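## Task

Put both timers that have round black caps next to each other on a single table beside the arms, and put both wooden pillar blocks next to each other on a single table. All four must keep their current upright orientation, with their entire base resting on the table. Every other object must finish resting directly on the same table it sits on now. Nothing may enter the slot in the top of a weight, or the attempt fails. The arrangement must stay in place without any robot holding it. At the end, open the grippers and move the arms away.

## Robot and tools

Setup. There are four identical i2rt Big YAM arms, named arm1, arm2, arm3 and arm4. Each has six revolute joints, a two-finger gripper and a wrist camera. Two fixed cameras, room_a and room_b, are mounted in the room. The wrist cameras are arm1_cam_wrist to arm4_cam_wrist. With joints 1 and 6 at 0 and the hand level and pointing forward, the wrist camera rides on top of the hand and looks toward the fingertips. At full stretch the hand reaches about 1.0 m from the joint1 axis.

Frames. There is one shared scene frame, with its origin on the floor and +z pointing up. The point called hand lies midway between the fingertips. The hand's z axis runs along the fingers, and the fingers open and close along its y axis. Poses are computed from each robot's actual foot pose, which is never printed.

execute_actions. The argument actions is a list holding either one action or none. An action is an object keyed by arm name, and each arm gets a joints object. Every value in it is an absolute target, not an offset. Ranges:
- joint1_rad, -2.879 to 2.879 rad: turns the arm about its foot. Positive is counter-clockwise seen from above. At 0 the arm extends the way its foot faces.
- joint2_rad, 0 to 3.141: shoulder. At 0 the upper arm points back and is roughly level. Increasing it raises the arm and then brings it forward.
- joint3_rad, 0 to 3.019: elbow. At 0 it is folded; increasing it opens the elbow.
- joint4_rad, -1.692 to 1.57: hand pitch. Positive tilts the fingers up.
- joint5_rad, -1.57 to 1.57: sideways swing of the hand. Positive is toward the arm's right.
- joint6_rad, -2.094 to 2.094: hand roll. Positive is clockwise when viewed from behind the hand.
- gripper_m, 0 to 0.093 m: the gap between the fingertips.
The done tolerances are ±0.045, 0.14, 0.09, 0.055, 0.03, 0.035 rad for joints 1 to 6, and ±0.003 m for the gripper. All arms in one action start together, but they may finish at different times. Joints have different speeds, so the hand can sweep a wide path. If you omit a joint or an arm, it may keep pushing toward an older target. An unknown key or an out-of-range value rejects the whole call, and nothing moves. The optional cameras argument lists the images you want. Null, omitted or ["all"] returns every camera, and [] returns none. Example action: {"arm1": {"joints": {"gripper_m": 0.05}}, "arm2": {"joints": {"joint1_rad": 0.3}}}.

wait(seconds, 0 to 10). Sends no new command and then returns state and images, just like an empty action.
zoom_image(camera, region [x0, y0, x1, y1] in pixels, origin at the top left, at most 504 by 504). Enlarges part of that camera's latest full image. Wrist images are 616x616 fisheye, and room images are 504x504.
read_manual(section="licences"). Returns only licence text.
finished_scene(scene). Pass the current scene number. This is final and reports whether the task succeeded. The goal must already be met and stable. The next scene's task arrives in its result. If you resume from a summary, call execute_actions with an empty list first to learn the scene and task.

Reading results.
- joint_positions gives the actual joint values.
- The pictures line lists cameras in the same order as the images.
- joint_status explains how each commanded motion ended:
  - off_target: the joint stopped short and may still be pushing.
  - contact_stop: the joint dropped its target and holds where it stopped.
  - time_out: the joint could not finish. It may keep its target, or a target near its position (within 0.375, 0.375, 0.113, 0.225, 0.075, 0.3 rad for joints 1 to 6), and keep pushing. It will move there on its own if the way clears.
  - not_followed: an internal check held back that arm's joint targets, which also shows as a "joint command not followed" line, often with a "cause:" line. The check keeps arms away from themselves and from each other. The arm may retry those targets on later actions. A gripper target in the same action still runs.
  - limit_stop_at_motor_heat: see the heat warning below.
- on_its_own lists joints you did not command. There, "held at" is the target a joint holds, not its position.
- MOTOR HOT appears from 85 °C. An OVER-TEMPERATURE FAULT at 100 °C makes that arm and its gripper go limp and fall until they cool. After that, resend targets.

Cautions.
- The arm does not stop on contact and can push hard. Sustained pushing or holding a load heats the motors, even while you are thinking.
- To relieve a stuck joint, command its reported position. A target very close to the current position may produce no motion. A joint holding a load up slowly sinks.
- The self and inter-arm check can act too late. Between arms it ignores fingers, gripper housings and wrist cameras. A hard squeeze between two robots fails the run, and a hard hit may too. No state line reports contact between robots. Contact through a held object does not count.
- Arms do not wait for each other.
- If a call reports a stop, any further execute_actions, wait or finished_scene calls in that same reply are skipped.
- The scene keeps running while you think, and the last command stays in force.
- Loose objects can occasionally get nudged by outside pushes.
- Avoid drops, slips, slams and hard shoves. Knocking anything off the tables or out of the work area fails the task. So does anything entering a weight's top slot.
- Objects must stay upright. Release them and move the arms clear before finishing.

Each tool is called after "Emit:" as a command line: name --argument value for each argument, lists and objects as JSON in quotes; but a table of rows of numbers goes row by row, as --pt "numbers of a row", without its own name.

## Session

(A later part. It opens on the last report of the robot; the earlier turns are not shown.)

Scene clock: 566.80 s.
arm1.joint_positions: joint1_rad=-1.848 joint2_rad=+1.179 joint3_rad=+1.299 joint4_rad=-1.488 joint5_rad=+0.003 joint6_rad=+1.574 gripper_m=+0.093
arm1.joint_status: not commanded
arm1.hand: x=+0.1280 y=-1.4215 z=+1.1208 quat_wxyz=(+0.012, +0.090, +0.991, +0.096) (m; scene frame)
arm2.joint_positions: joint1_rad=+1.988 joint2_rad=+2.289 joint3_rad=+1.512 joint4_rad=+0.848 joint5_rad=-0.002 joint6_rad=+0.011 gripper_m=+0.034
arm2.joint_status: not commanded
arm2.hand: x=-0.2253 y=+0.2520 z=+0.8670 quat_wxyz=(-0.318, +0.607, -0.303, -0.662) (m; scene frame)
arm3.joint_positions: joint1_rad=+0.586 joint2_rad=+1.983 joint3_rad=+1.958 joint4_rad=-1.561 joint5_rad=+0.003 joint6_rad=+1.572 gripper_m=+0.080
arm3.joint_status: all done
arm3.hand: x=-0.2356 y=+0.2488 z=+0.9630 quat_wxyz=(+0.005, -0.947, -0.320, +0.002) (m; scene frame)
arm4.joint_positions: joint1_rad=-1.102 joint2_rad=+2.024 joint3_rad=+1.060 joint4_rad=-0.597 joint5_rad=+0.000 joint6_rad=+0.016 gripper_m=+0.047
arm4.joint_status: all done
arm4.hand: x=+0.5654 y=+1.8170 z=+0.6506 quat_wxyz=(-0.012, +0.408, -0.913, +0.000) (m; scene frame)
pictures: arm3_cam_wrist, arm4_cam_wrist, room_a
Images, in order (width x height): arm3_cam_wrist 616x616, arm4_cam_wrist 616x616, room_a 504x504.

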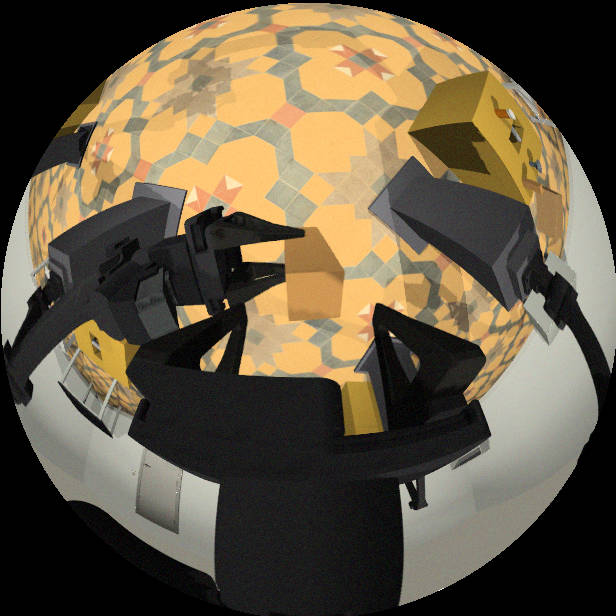

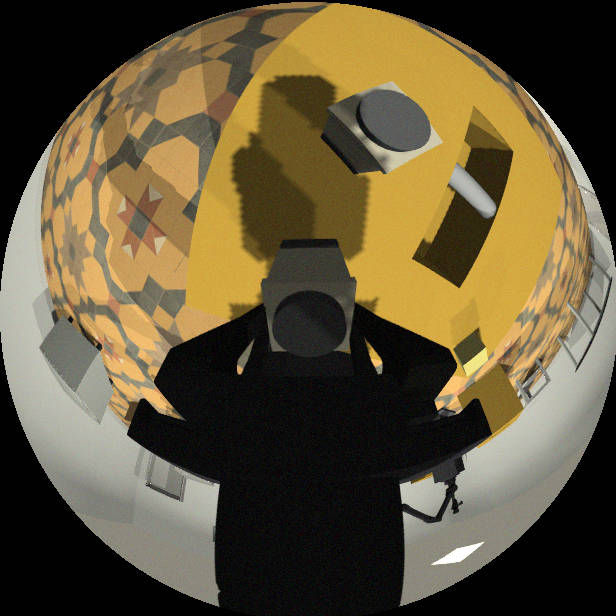

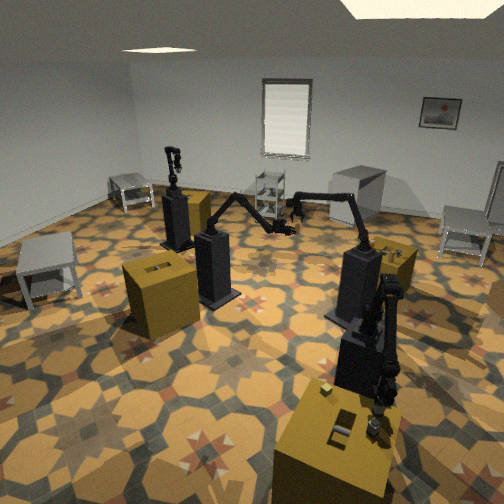

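Emit:
execute_actions --actions '[{"arm3":{"joints":{"joint3_rad":1.845,"joint4_rad":-1.42}},"arm4":{"joints":{"joint2_rad":2.055}}}]' --cameras '["arm3_cam_wrist","arm2_cam_wrist","room_a"]'

Emit:
zoom_image --camera "room_a" --region '[340, 360, 430, 450]'

Scene clock: 579.63 s.
arm1.joint_positions: joint1_rad=-1.848 joint2_rad=+1.179 joint3_rad=+1.299 joint4_rad=-1.488 joint5_rad=+0.003 joint6_rad=+1.574 gripper_m=+0.093
arm1.joint_status: not commanded
arm1.hand: x=+0.1280 y=-1.4215 z=+1.1208 quat_wxyz=(+0.012, +0.090, +0.991, +0.096) (m; scene frame)
arm2.joint_positions: joint1_rad=+1.988 joint2_rad=+2.289 joint3_rad=+1.512 joint4_rad=+0.848 joint5_rad=-0.002 joint6_rad=+0.011 gripper_m=+0.034
arm2.joint_status: not commanded
arm2.hand: x=-0.2253 y=+0.2520 z=+0.8670 quat_wxyz=(-0.318, +0.607, -0.303, -0.662) (m; scene frame)
arm3.joint_positions: joint1_rad=+0.586 joint2_rad=+1.984 joint3_rad=+1.842 joint4_rad=-1.436 joint5_rad=+0.003 joint6_rad=+1.572 gripper_m=+0.080
arm3.joint_status: all done
arm3.hand: x=-0.2363 y=+0.2498 z=+0.9184 quat_wxyz=(+0.001, -0.947, -0.320, +0.001) (m; scene frame)
arm4.joint_positions: joint1_rad=-1.102 joint2_rad=+2.052 joint3_rad=+1.060 joint4_rad=-0.596 joint5_rad=+0.000 joint6_rad=+0.016 gripper_m=+0.047
arm4.joint_status: all done
arm4.hand: x=+0.5610 y=+1.8117 z=+0.6382 quat_wxyz=(+0.001, +0.408, -0.913, +0.006) (m; scene frame)
pictures: arm2_cam_wrist, arm3_cam_wrist, room_a
Images, in order (width x height): arm2_cam_wrist 616x616, arm3_cam_wrist 616x616, room_a 504x504.

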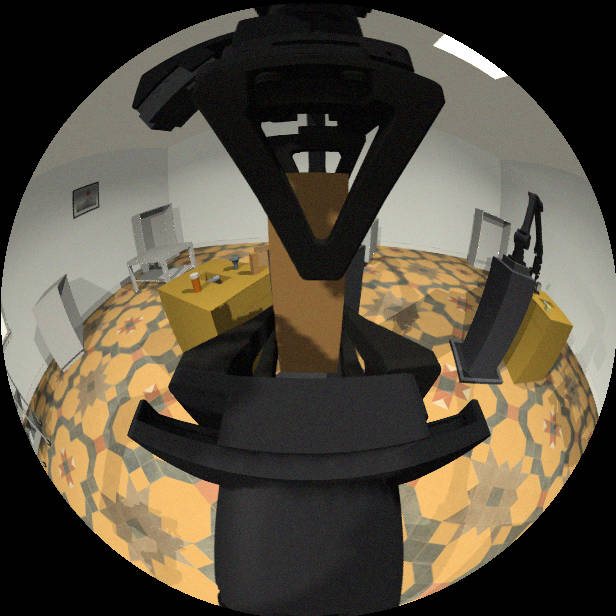

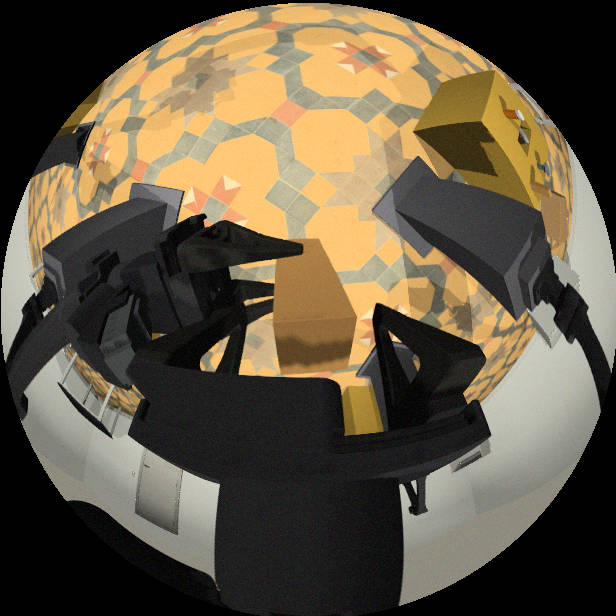

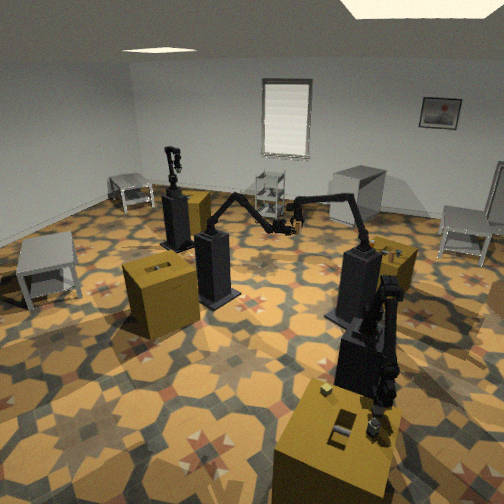

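Region (340, 360, 430, 450) of room_a's 504x504 image, scaled by 5.600, with more detail than that image has.

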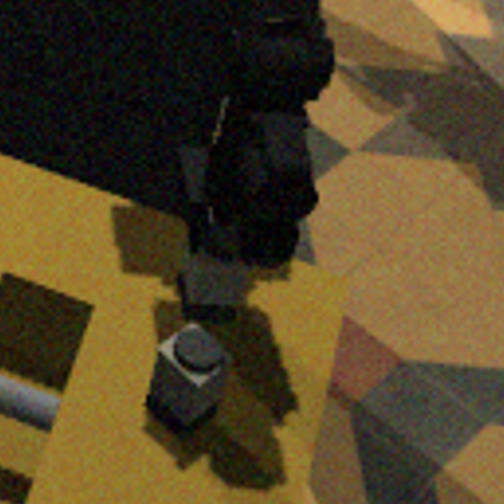

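Emit:
execute_actions --actions '[{"arm3":{"joints":{"gripper_m":0.02}},"arm4":{"joints":{"joint2_rad":2.085,"joint4_rad":-0.555}}}]' --cameras '["arm3_cam_wrist","arm4_cam_wrist"]'

Scene clock: 588.00 s.
arm1.joint_positions: joint1_rad=-1.848 joint2_rad=+1.179 joint3_rad=+1.299 joint4_rad=-1.488 joint5_rad=+0.003 joint6_rad=+1.574 gripper_m=+0.093
arm1.joint_status: not commanded
arm1.hand: x=+0.1280 y=-1.4215 z=+1.1208 quat_wxyz=(+0.012, +0.090, +0.991, +0.096) (m; scene frame)
arm2.joint_positions: joint1_rad=+1.988 joint2_rad=+2.289 joint3_rad=+1.512 joint4_rad=+0.851 joint5_rad=-0.002 joint6_rad=+0.010 gripper_m=+0.034
arm2.joint_status: not commanded
arm2.hand: x=-0.2253 y=+0.2520 z=+0.8677 quat_wxyz=(-0.319, +0.606, -0.302, -0.663) (m; scene frame)
arm3.joint_positions: joint1_rad=+0.586 joint2_rad=+1.983 joint3_rad=+1.842 joint4_rad=-1.431 joint5_rad=+0.003 joint6_rad=+1.575 gripper_m=+0.036
arm3.joint_status: gripper_m off_target (ended at +0.036, target +0.020)
arm3.hand: x=-0.2355 y=+0.2488 z=+0.9188 quat_wxyz=(-0.002, -0.948, -0.319, +0.000) (m; scene frame)
arm4.joint_positions: joint1_rad=-1.102 joint2_rad=+2.058 joint3_rad=+1.061 joint4_rad=-0.576 joint5_rad=+0.001 joint6_rad=+0.015 gripper_m=+0.047
arm4.joint_status: all done
arm4.hand: x=+0.5638 y=+1.8148 z=+0.6357 quat_wxyz=(-0.007, +0.408, -0.913, +0.002) (m; scene frame)
pictures: arm3_cam_wrist, arm4_cam_wrist
Images, in order (width x height): arm3_cam_wrist 616x616, arm4_cam_wrist 616x616.

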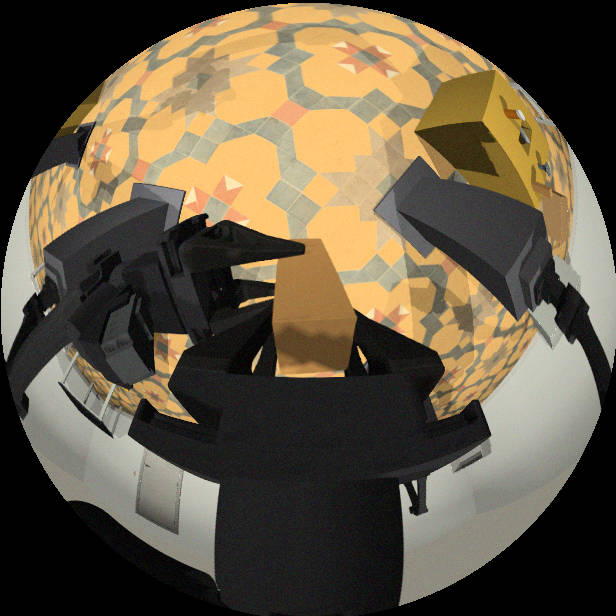

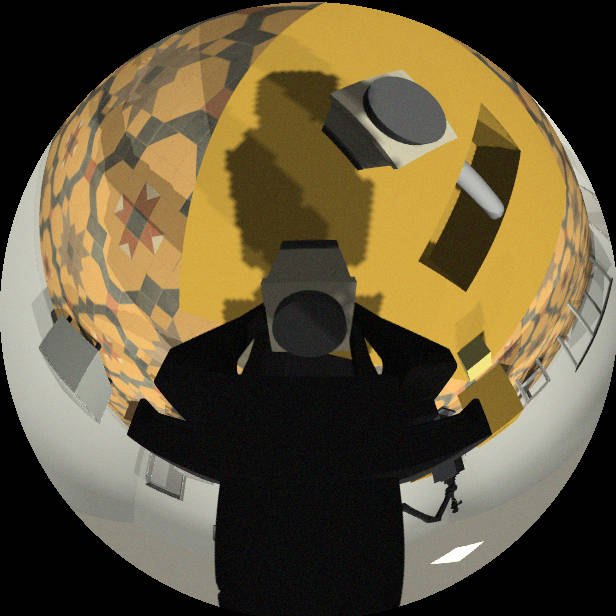

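Emit:
execute_actions --actions '[{"arm2":{"joints":{"gripper_m":0.093}},"arm4":{"joints":{"joint2_rad":2.06,"gripper_m":0.08}}}]' --cameras '[]'

Emit:
execute_actions --actions '[{"arm2":{"joints":{"joint2_rad":2.0,"joint3_rad":1.0,"joint4_rad":1.05}},"arm4":{"joints":{"joint2_rad":1.8,"joint3_rad":1.1,"joint4_rad":-0.82}}}]' --cameras '["arm3_cam_wrist","arm4_cam_wrist","room_a"]'

Scene clock: 608.97 s.
arm1.joint_positions: joint1_rad=-1.848 joint2_rad=+1.179 joint3_rad=+1.299 joint4_rad=-1.488 joint5_rad=+0.003 joint6_rad=+1.574 gripper_m=+0.093
arm1.joint_status: not commanded
arm1.hand: x=+0.1280 y=-1.4215 z=+1.1208 quat_wxyz=(+0.012, +0.090, +0.991, +0.096) (m; scene frame)
arm2.joint_positions: joint1_rad=+1.988 joint2_rad=+2.288 joint3_rad=+1.512 joint4_rad=+0.854 joint5_rad=-0.002 joint6_rad=+0.010 gripper_m=+0.093
arm2.joint_status: all done
arm2.hand: x=-0.2252 y=+0.2519 z=+0.8690 quat_wxyz=(-0.320, +0.605, -0.302, -0.664) (m; scene frame)
arm3.joint_positions: joint1_rad=+0.586 joint2_rad=+1.984 joint3_rad=+1.842 joint4_rad=-1.431 joint5_rad=+0.003 joint6_rad=+1.575 gripper_m=+0.036
arm3.joint_status: not commanded
arm3.hand: x=-0.2355 y=+0.2488 z=+0.9186 quat_wxyz=(-0.002, -0.948, -0.319, +0.000) (m; scene frame)
arm4.joint_positions: joint1_rad=-1.102 joint2_rad=+2.058 joint3_rad=+1.061 joint4_rad=-0.568 joint5_rad=+0.001 joint6_rad=+0.015 gripper_m=+0.080
arm4.joint_status: all done
arm4.hand: x=+0.5651 y=+1.8163 z=+0.6357 quat_wxyz=(-0.010, +0.408, -0.913, +0.001) (m; scene frame)
pictures: none
No camera images: the call's "cameras" was empty. Leave "cameras" out to get every camera's image.

Scene clock: 610.40 s.
arm1.joint_positions: joint1_rad=-1.848 joint2_rad=+1.179 joint3_rad=+1.299 joint4_rad=-1.488 joint5_rad=+0.003 joint6_rad=+1.574 gripper_m=+0.093
arm1.joint_status: not commanded
arm1.hand: x=+0.1280 y=-1.4215 z=+1.1208 quat_wxyz=(+0.012, +0.090, +0.991, +0.096) (m; scene frame)
arm2.joint_positions: joint1_rad=+1.988 joint2_rad=+2.000 joint3_rad=+0.990 joint4_rad=+1.046 joint5_rad=-0.002 joint6_rad=+0.010 gripper_m=+0.093
arm2.joint_status: all done
arm2.hand: x=-0.1337 y=+0.1336 z=+0.8771 quat_wxyz=(-0.314, +0.618, -0.308, -0.652) (m; scene frame)
arm3.joint_positions: joint1_rad=+0.586 joint2_rad=+1.984 joint3_rad=+1.842 joint4_rad=-1.431 joint5_rad=+0.003 joint6_rad=+1.575 gripper_m=+0.036
arm3.joint_status: not commanded
arm3.hand: x=-0.2355 y=+0.2488 z=+0.9186 quat_wxyz=(-0.002, -0.948, -0.319, +0.000) (m; scene frame)
arm4.joint_positions: joint1_rad=-1.102 joint2_rad=+1.787 joint3_rad=+1.078 joint4_rad=-0.810 joint5_rad=+0.001 joint6_rad=+0.015 gripper_m=+0.080
arm4.joint_status: all done
arm4.hand: x=+0.5661 y=+1.8192 z=+0.7609 quat_wxyz=(-0.031, +0.408, -0.912, -0.009) (m; scene frame)
pictures: arm3_cam_wrist, arm4_cam_wrist, room_a
Images, in order (width x height): arm3_cam_wrist 616x616, arm4_cam_wrist 616x616, room_a 504x504.

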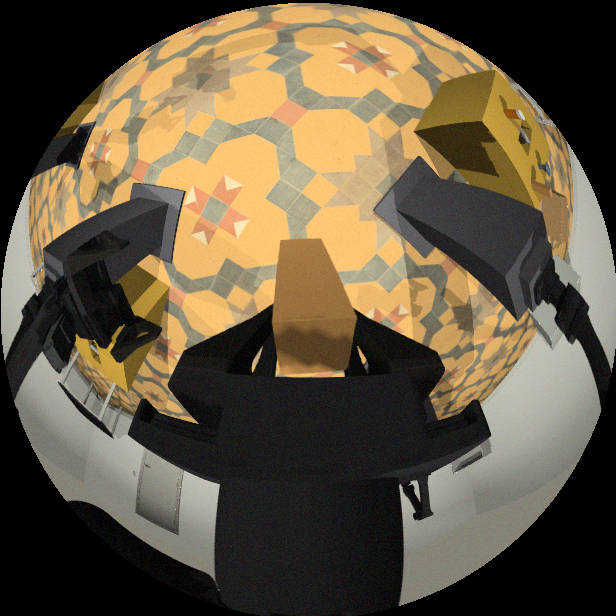

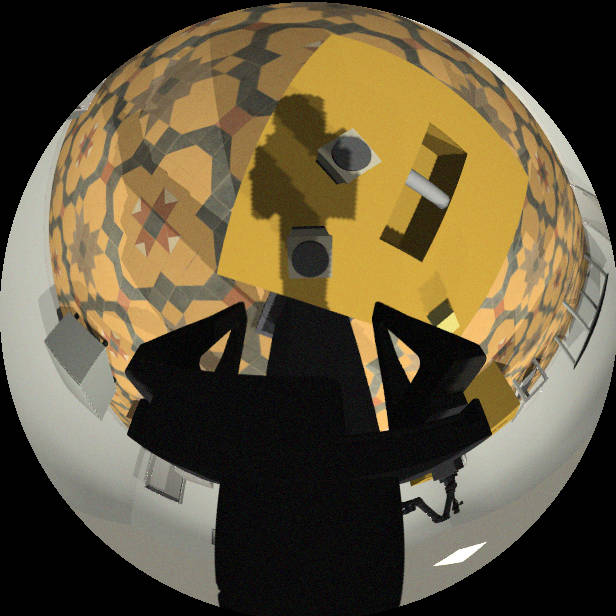

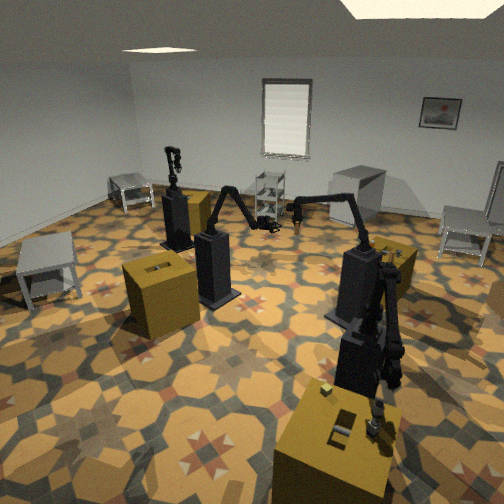

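Emit:
execute_actions --actions '[{"arm3":{"joints":{"joint1_rad":-1.15,"joint2_rad":1.805,"joint3_rad":1.275,"joint4_rad":-1.11}},"arm2":{"joints":{"joint2_rad":1.2,"joint3_rad":1.2,"joint4_rad":-1.0}},"arm4":{"joints":{"joint2_rad":1.2,"joint3_rad":1.2,"joint4_rad":-1.5}}}]' --cameras '["arm3_cam_wrist","room_b"]'

Scene clock: 632.07 s.
arm1.joint_positions: joint1_rad=-1.848 joint2_rad=+1.179 joint3_rad=+1.299 joint4_rad=-1.488 joint5_rad=+0.003 joint6_rad=+1.574 gripper_m=+0.093
arm1.joint_status: not commanded
arm1.hand: x=+0.1280 y=-1.4215 z=+1.1208 quat_wxyz=(+0.012, +0.090, +0.991, +0.096) (m; scene frame)
arm2.joint_positions: joint1_rad=+1.988 joint2_rad=+1.198 joint3_rad=+1.195 joint4_rad=-0.991 joint5_rad=-0.002 joint6_rad=+0.010 gripper_m=+0.093
arm2.joint_status: all done
arm2.hand: x=+0.0067 y=-0.0468 z=+1.0433 quat_wxyz=(-0.123, +0.857, -0.427, -0.261) (m; scene frame)
arm3.joint_positions: joint1_rad=-1.156 joint2_rad=+1.825 joint3_rad=+1.275 joint4_rad=-1.116 joint5_rad=+0.000 joint6_rad=+1.575 gripper_m=+0.036
arm3.joint_status: all done
arm3.hand: x=-1.0370 y=+0.5118 z=+0.7989 quat_wxyz=(+0.041, -0.853, +0.519, -0.028) (m; scene frame)
arm4.joint_positions: joint1_rad=-1.102 joint2_rad=+1.192 joint3_rad=+1.174 joint4_rad=-1.490 joint5_rad=+0.001 joint6_rad=+0.015 gripper_m=+0.080
arm4.joint_status: all done
arm4.hand: x=+0.4771 y=+1.7204 z=+1.0232 quat_wxyz=(-0.036, +0.408, -0.912, -0.011) (m; scene frame)
pictures: arm3_cam_wrist, room_b
Images, in order (width x height): arm3_cam_wrist 616x616, room_b 504x504.

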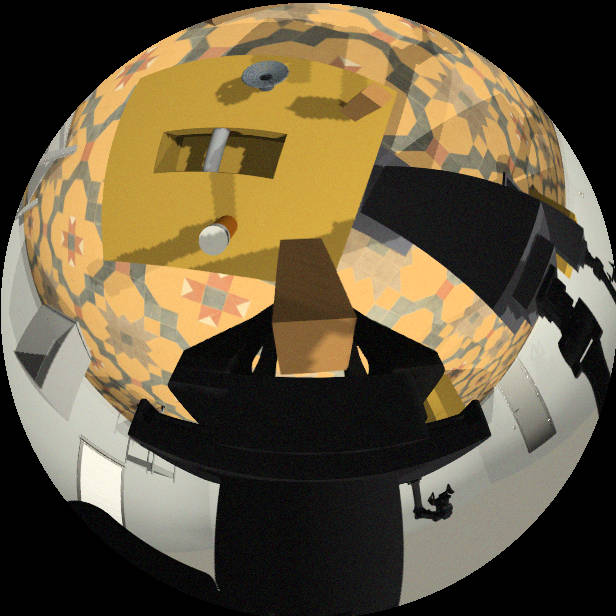

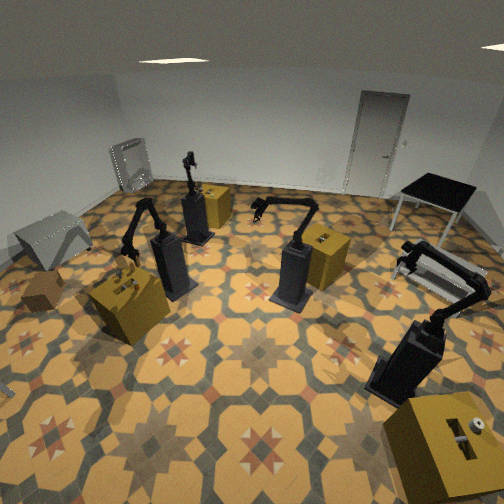

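Emit:
execute_actions --actions '[{"arm3":{"joints":{"joint2_rad":2.04,"joint3_rad":1.14,"joint4_rad":-0.74}}}]' --cameras '["arm3_cam_wrist","room_b"]'

Emit:
zoom_image --camera "room_b" --region '[85, 230, 185, 320]'

Scene clock: 650.00 s.
arm1.joint_positions: joint1_rad=-1.848 joint2_rad=+1.179 joint3_rad=+1.299 joint4_rad=-1.488 joint5_rad=+0.003 joint6_rad=+1.574 gripper_m=+0.093
arm1.joint_status: not commanded
arm1.hand: x=+0.1280 y=-1.4215 z=+1.1208 quat_wxyz=(+0.012, +0.090, +0.991, +0.096) (m; scene frame)
arm2.joint_positions: joint1_rad=+1.988 joint2_rad=+1.198 joint3_rad=+1.195 joint4_rad=-0.991 joint5_rad=-0.002 joint6_rad=+0.010 gripper_m=+0.093
arm2.joint_status: not commanded
arm2.hand: x=+0.0067 y=-0.0468 z=+1.0433 quat_wxyz=(-0.123, +0.857, -0.427, -0.261) (m; scene frame)
arm3.joint_positions: joint1_rad=-1.156 joint2_rad=+2.051 joint3_rad=+1.122 joint4_rad=-0.754 joint5_rad=+0.000 joint6_rad=+1.575 gripper_m=+0.036
arm3.joint_status: all done
arm3.hand: x=-1.0128 y=+0.5235 z=+0.6483 quat_wxyz=(+0.047, -0.853, +0.519, -0.032) (m; scene frame)
arm4.joint_positions: joint1_rad=-1.102 joint2_rad=+1.192 joint3_rad=+1.174 joint4_rad=-1.490 joint5_rad=+0.001 joint6_rad=+0.015 gripper_m=+0.080
arm4.joint_status: not commanded
arm4.hand: x=+0.4771 y=+1.7204 z=+1.0232 quat_wxyz=(-0.036, +0.408, -0.912, -0.011) (m; scene frame)
pictures: arm3_cam_wrist, room_b
Images, in order (width x height): arm3_cam_wrist 616x616, room_b 504x504.

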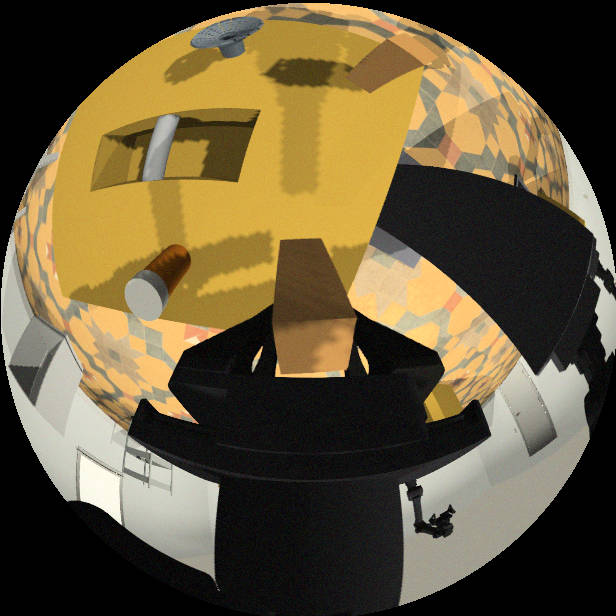

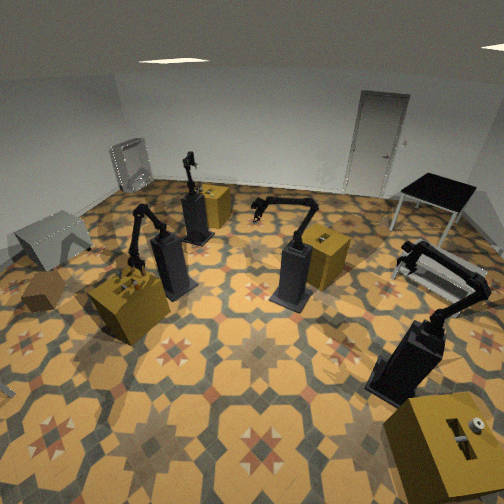

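Region (85, 230, 185, 320) of room_b's 504x504 image, scaled by 5.040, with more detail than that image has; it fills the top 454 rows of this view, and the rest is white.

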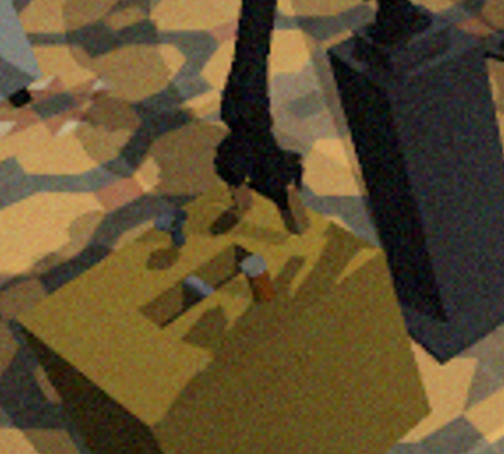

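Emit:
execute_actions --actions '[{"arm3":{"joints":{"joint2_rad":2.15,"joint3_rad":1.185,"joint4_rad":-0.65}}}]' --cameras '["arm3_cam_wrist"]'

Scene clock: 666.43 s.
arm1.joint_positions: joint1_rad=-1.848 joint2_rad=+1.179 joint3_rad=+1.299 joint4_rad=-1.488 joint5_rad=+0.003 joint6_rad=+1.574 gripper_m=+0.093
arm1.joint_status: not commanded
arm1.hand: x=+0.1280 y=-1.4215 z=+1.1208 quat_wxyz=(+0.012, +0.090, +0.991, +0.096) (m; scene frame)
arm2.joint_positions: joint1_rad=+1.988 joint2_rad=+1.198 joint3_rad=+1.195 joint4_rad=-0.991 joint5_rad=-0.002 joint6_rad=+0.010 gripper_m=+0.093
arm2.joint_status: not commanded
arm2.hand: x=+0.0067 y=-0.0468 z=+1.0433 quat_wxyz=(-0.123, +0.857, -0.427, -0.261) (m; scene frame)
arm3.joint_positions: joint1_rad=-1.156 joint2_rad=+2.162 joint3_rad=+1.161 joint4_rad=-0.663 joint5_rad=+0.000 joint6_rad=+1.575 gripper_m=+0.036
arm3.joint_status: all done
arm3.hand: x=-1.0248 y=+0.5169 z=+0.6039 quat_wxyz=(+0.040, -0.853, +0.519, -0.027) (m; scene frame)
arm4.joint_positions: joint1_rad=-1.102 joint2_rad=+1.192 joint3_rad=+1.174 joint4_rad=-1.490 joint5_rad=+0.001 joint6_rad=+0.015 gripper_m=+0.080
arm4.joint_status: not commanded
arm4.hand: x=+0.4771 y=+1.7204 z=+1.0232 quat_wxyz=(-0.036, +0.408, -0.912, -0.011) (m; scene frame)
pictures: arm3_cam_wrist
Images, in order (width x height): arm3_cam_wrist 616x616.

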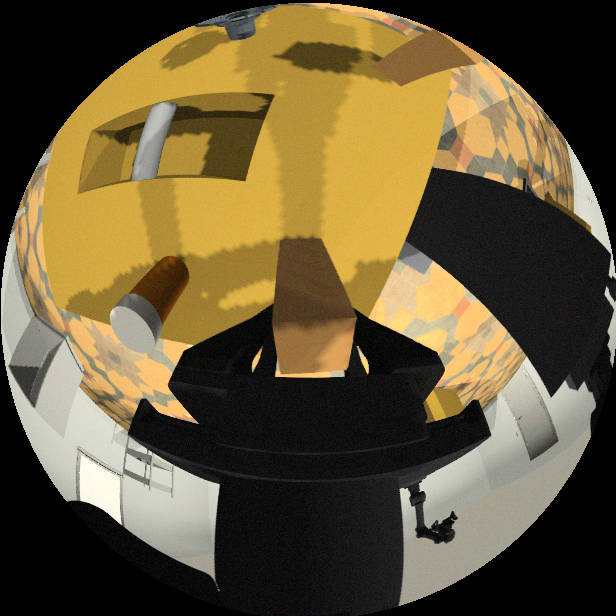

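Close to the top.

Emit:
execute_actions --actions '[{"arm3":{"joints":{"joint2_rad":2.19,"joint4_rad":-0.62}}}]' --cameras '["arm3_cam_wrist"]'

Scene clock: 672.10 s.
arm1.joint_positions: joint1_rad=-1.848 joint2_rad=+1.179 joint3_rad=+1.299 joint4_rad=-1.488 joint5_rad=+0.003 joint6_rad=+1.574 gripper_m=+0.093
arm1.joint_status: not commanded
arm1.hand: x=+0.1280 y=-1.4215 z=+1.1208 quat_wxyz=(+0.012, +0.090, +0.991, +0.096) (m; scene frame)
arm2.joint_positions: joint1_rad=+1.988 joint2_rad=+1.198 joint3_rad=+1.195 joint4_rad=-0.991 joint5_rad=-0.002 joint6_rad=+0.010 gripper_m=+0.093
arm2.joint_status: not commanded
arm2.hand: x=+0.0067 y=-0.0468 z=+1.0433 quat_wxyz=(-0.123, +0.857, -0.427, -0.261) (m; scene frame)
arm3.joint_positions: joint1_rad=-1.156 joint2_rad=+2.176 joint3_rad=+1.162 joint4_rad=-0.634 joint5_rad=+0.000 joint6_rad=+1.575 gripper_m=+0.036
arm3.joint_status: all done
arm3.hand: x=-1.0282 y=+0.5151 z=+0.5972 quat_wxyz=(+0.033, -0.854, +0.519, -0.023) (m; scene frame)
arm4.joint_positions: joint1_rad=-1.102 joint2_rad=+1.192 joint3_rad=+1.174 joint4_rad=-1.490 joint5_rad=+0.001 joint6_rad=+0.015 gripper_m=+0.080
arm4.joint_status: not commanded
arm4.hand: x=+0.4771 y=+1.7204 z=+1.0232 quat_wxyz=(-0.036, +0.408, -0.912, -0.011) (m; scene frame)
pictures: arm3_cam_wrist
Images, in order (width x height): arm3_cam_wrist 616x616.

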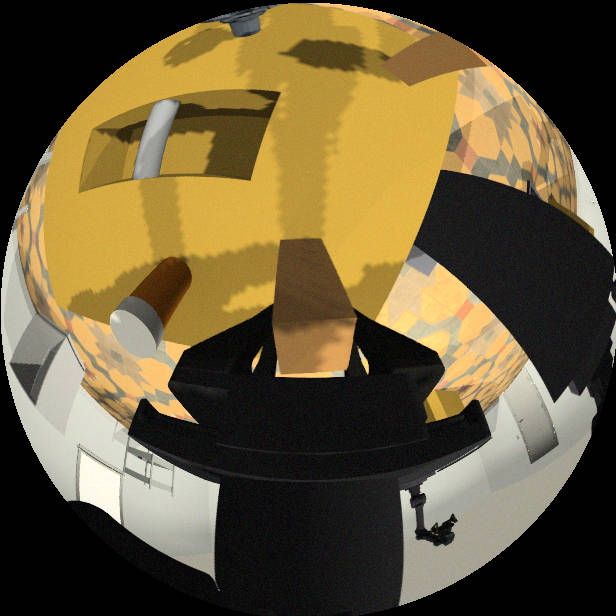

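Emit:
execute_actions --actions '[{"arm3":{"joints":{"joint2_rad":2.212}}}]' --cameras '[]'

Scene clock: 679.37 s.
arm1.joint_positions: joint1_rad=-1.848 joint2_rad=+1.179 joint3_rad=+1.299 joint4_rad=-1.488 joint5_rad=+0.003 joint6_rad=+1.574 gripper_m=+0.093
arm1.joint_status: not commanded
arm1.hand: x=+0.1280 y=-1.4215 z=+1.1208 quat_wxyz=(+0.012, +0.090, +0.991, +0.096) (m; scene frame)
arm2.joint_positions: joint1_rad=+1.988 joint2_rad=+1.198 joint3_rad=+1.195 joint4_rad=-0.991 joint5_rad=-0.002 joint6_rad=+0.010 gripper_m=+0.093
arm2.joint_status: not commanded
arm2.hand: x=+0.0067 y=-0.0468 z=+1.0433 quat_wxyz=(-0.123, +0.857, -0.427, -0.261) (m; scene frame)
arm3.joint_positions: joint1_rad=-1.156 joint2_rad=+2.177 joint3_rad=+1.162 joint4_rad=-0.634 joint5_rad=+0.000 joint6_rad=+1.575 gripper_m=+0.036
arm3.joint_status: all done
arm3.hand: x=-1.0280 y=+0.5152 z=+0.5968 quat_wxyz=(+0.033, -0.854, +0.519, -0.023) (m; scene frame)
arm4.joint_positions: joint1_rad=-1.102 joint2_rad=+1.192 joint3_rad=+1.174 joint4_rad=-1.490 joint5_rad=+0.001 joint6_rad=+0.015 gripper_m=+0.080
arm4.joint_status: not commanded
arm4.hand: x=+0.4771 y=+1.7204 z=+1.0232 quat_wxyz=(-0.036, +0.408, -0.912, -0.011) (m; scene frame)
pictures: none
No camera images: the call's "cameras" was empty. Leave "cameras" out to get every camera's image.

Emit:
execute_actions --actions '[{"arm3":{"joints":{"joint2_rad":2.178,"gripper_m":0.07}}}]' --cameras '[]'

Emit:
execute_actions --actions '[{"arm3":{"joints":{"joint2_rad":2.07,"joint4_rad":-0.74}}}]' --cameras '[]'

Emit:
execute_actions --actions '[{"arm3":{"joints":{"joint2_rad":1.7,"joint3_rad":1.25,"joint4_rad":-1.1}}}]' --cameras '["arm3_cam_wrist","room_a","room_b"]'

Scene clock: 689.93 s.
arm1.joint_positions: joint1_rad=-1.848 joint2_rad=+1.179 joint3_rad=+1.299 joint4_rad=-1.488 joint5_rad=+0.003 joint6_rad=+1.574 gripper_m=+0.093
arm1.joint_status: not commanded
arm1.hand: x=+0.1280 y=-1.4215 z=+1.1208 quat_wxyz=(+0.012, +0.090, +0.991, +0.096) (m; scene frame)
arm2.joint_positions: joint1_rad=+1.988 joint2_rad=+1.198 joint3_rad=+1.195 joint4_rad=-0.991 joint5_rad=-0.002 joint6_rad=+0.010 gripper_m=+0.093
arm2.joint_status: not commanded
arm2.hand: x=+0.0067 y=-0.0468 z=+1.0433 quat_wxyz=(-0.123, +0.857, -0.427, -0.261) (m; scene frame)
arm3.joint_positions: joint1_rad=-1.156 joint2_rad=+2.177 joint3_rad=+1.162 joint4_rad=-0.634 joint5_rad=+0.000 joint6_rad=+1.575 gripper_m=+0.070
arm3.joint_status: all done
arm3.hand: x=-1.0280 y=+0.5152 z=+0.5968 quat_wxyz=(+0.033, -0.854, +0.519, -0.023) (m; scene frame)
arm4.joint_positions: joint1_rad=-1.102 joint2_rad=+1.192 joint3_rad=+1.174 joint4_rad=-1.490 joint5_rad=+0.001 joint6_rad=+0.015 gripper_m=+0.080
arm4.joint_status: not commanded
arm4.hand: x=+0.4771 y=+1.7204 z=+1.0232 quat_wxyz=(-0.036, +0.408, -0.912, -0.011) (m; scene frame)
pictures: none
No camera images: the call's "cameras" was empty. Leave "cameras" out to get every camera's image.

Scene clock: 690.87 s.
arm1.joint_positions: joint1_rad=-1.848 joint2_rad=+1.179 joint3_rad=+1.299 joint4_rad=-1.488 joint5_rad=+0.003 joint6_rad=+1.574 gripper_m=+0.093
arm1.joint_status: not commanded
arm1.hand: x=+0.1280 y=-1.4215 z=+1.1208 quat_wxyz=(+0.012, +0.090, +0.991, +0.096) (m; scene frame)
arm2.joint_positions: joint1_rad=+1.988 joint2_rad=+1.198 joint3_rad=+1.195 joint4_rad=-0.991 joint5_rad=-0.002 joint6_rad=+0.010 gripper_m=+0.093
arm2.joint_status: not commanded
arm2.hand: x=+0.0067 y=-0.0468 z=+1.0433 quat_wxyz=(-0.123, +0.857, -0.427, -0.261) (m; scene frame)
arm3.joint_positions: joint1_rad=-1.156 joint2_rad=+2.062 joint3_rad=+1.162 joint4_rad=-0.725 joint5_rad=+0.000 joint6_rad=+1.575 gripper_m=+0.070
arm3.joint_status: all done
arm3.hand: x=-1.0362 y=+0.5113 z=+0.6513 quat_wxyz=(+0.023, -0.854, +0.520, -0.017) (m; scene frame)
arm4.joint_positions: joint1_rad=-1.102 joint2_rad=+1.192 joint3_rad=+1.174 joint4_rad=-1.490 joint5_rad=+0.001 joint6_rad=+0.015 gripper_m=+0.080
arm4.joint_status: not commanded
arm4.hand: x=+0.4771 y=+1.7204 z=+1.0232 quat_wxyz=(-0.036, +0.408, -0.912, -0.011) (m; scene frame)
pictures: none
No camera images: the call's "cameras" was empty. Leave "cameras" out to get every camera's image.

Scene clock: 692.20 s.
arm1.joint_positions: joint1_rad=-1.848 joint2_rad=+1.179 joint3_rad=+1.299 joint4_rad=-1.488 joint5_rad=+0.003 joint6_rad=+1.574 gripper_m=+0.093
arm1.joint_status: not commanded
arm1.hand: x=+0.1280 y=-1.4215 z=+1.1208 quat_wxyz=(+0.012, +0.090, +0.991, +0.096) (m; scene frame)
arm2.joint_positions: joint1_rad=+1.988 joint2_rad=+1.198 joint3_rad=+1.195 joint4_rad=-0.991 joint5_rad=-0.002 joint6_rad=+0.010 gripper_m=+0.093
arm2.joint_status: not commanded
arm2.hand: x=+0.0067 y=-0.0468 z=+1.0433 quat_wxyz=(-0.123, +0.857, -0.427, -0.261) (m; scene frame)
arm3.joint_positions: joint1_rad=-1.156 joint2_rad=+1.699 joint3_rad=+1.226 joint4_rad=-1.085 joint5_rad=+0.000 joint6_rad=+1.575 gripper_m=+0.070
arm3.joint_status: all done
arm3.hand: x=-1.0337 y=+0.5138 z=+0.8411 quat_wxyz=(-0.006, -0.854, +0.520, +0.000) (m; scene frame)
arm4.joint_positions: joint1_rad=-1.102 joint2_rad=+1.192 joint3_rad=+1.174 joint4_rad=-1.490 joint5_rad=+0.001 joint6_rad=+0.015 gripper_m=+0.080
arm4.joint_status: not commanded
arm4.hand: x=+0.4771 y=+1.7204 z=+1.0232 quat_wxyz=(-0.036, +0.408, -0.912, -0.011) (m; scene frame)
pictures: arm3_cam_wrist, room_a, room_b
Images, in order (width x height): arm3_cam_wrist 616x616, room_a 504x504, room_b 504x504.

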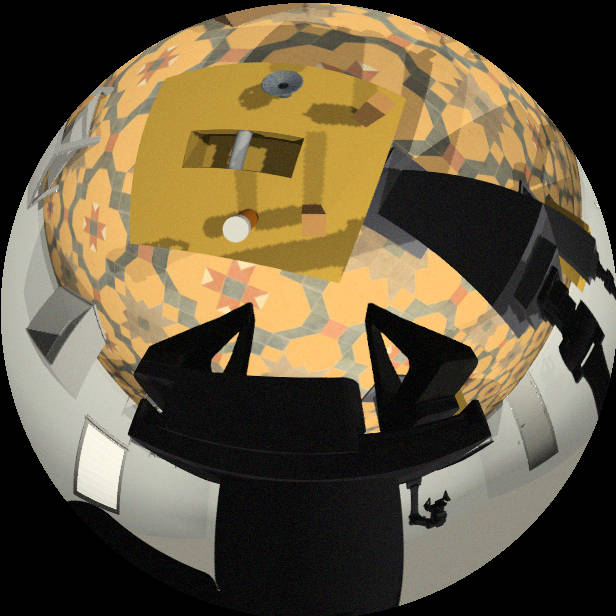

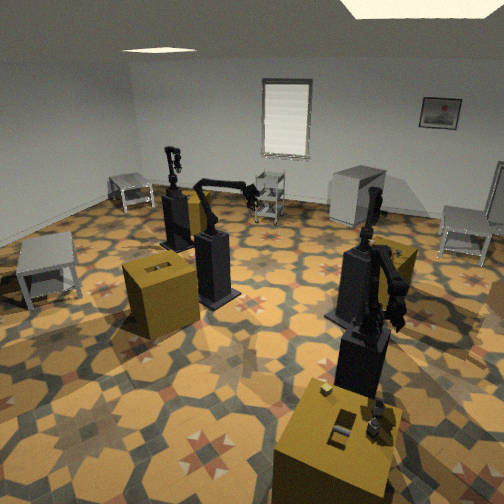

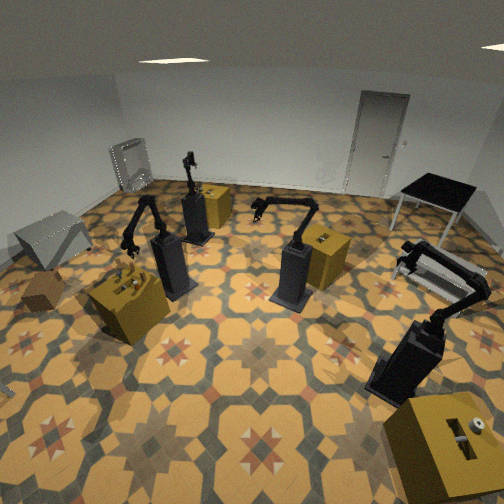

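Emit:
finished_scene --scene 1

The scene is finished: the task was done.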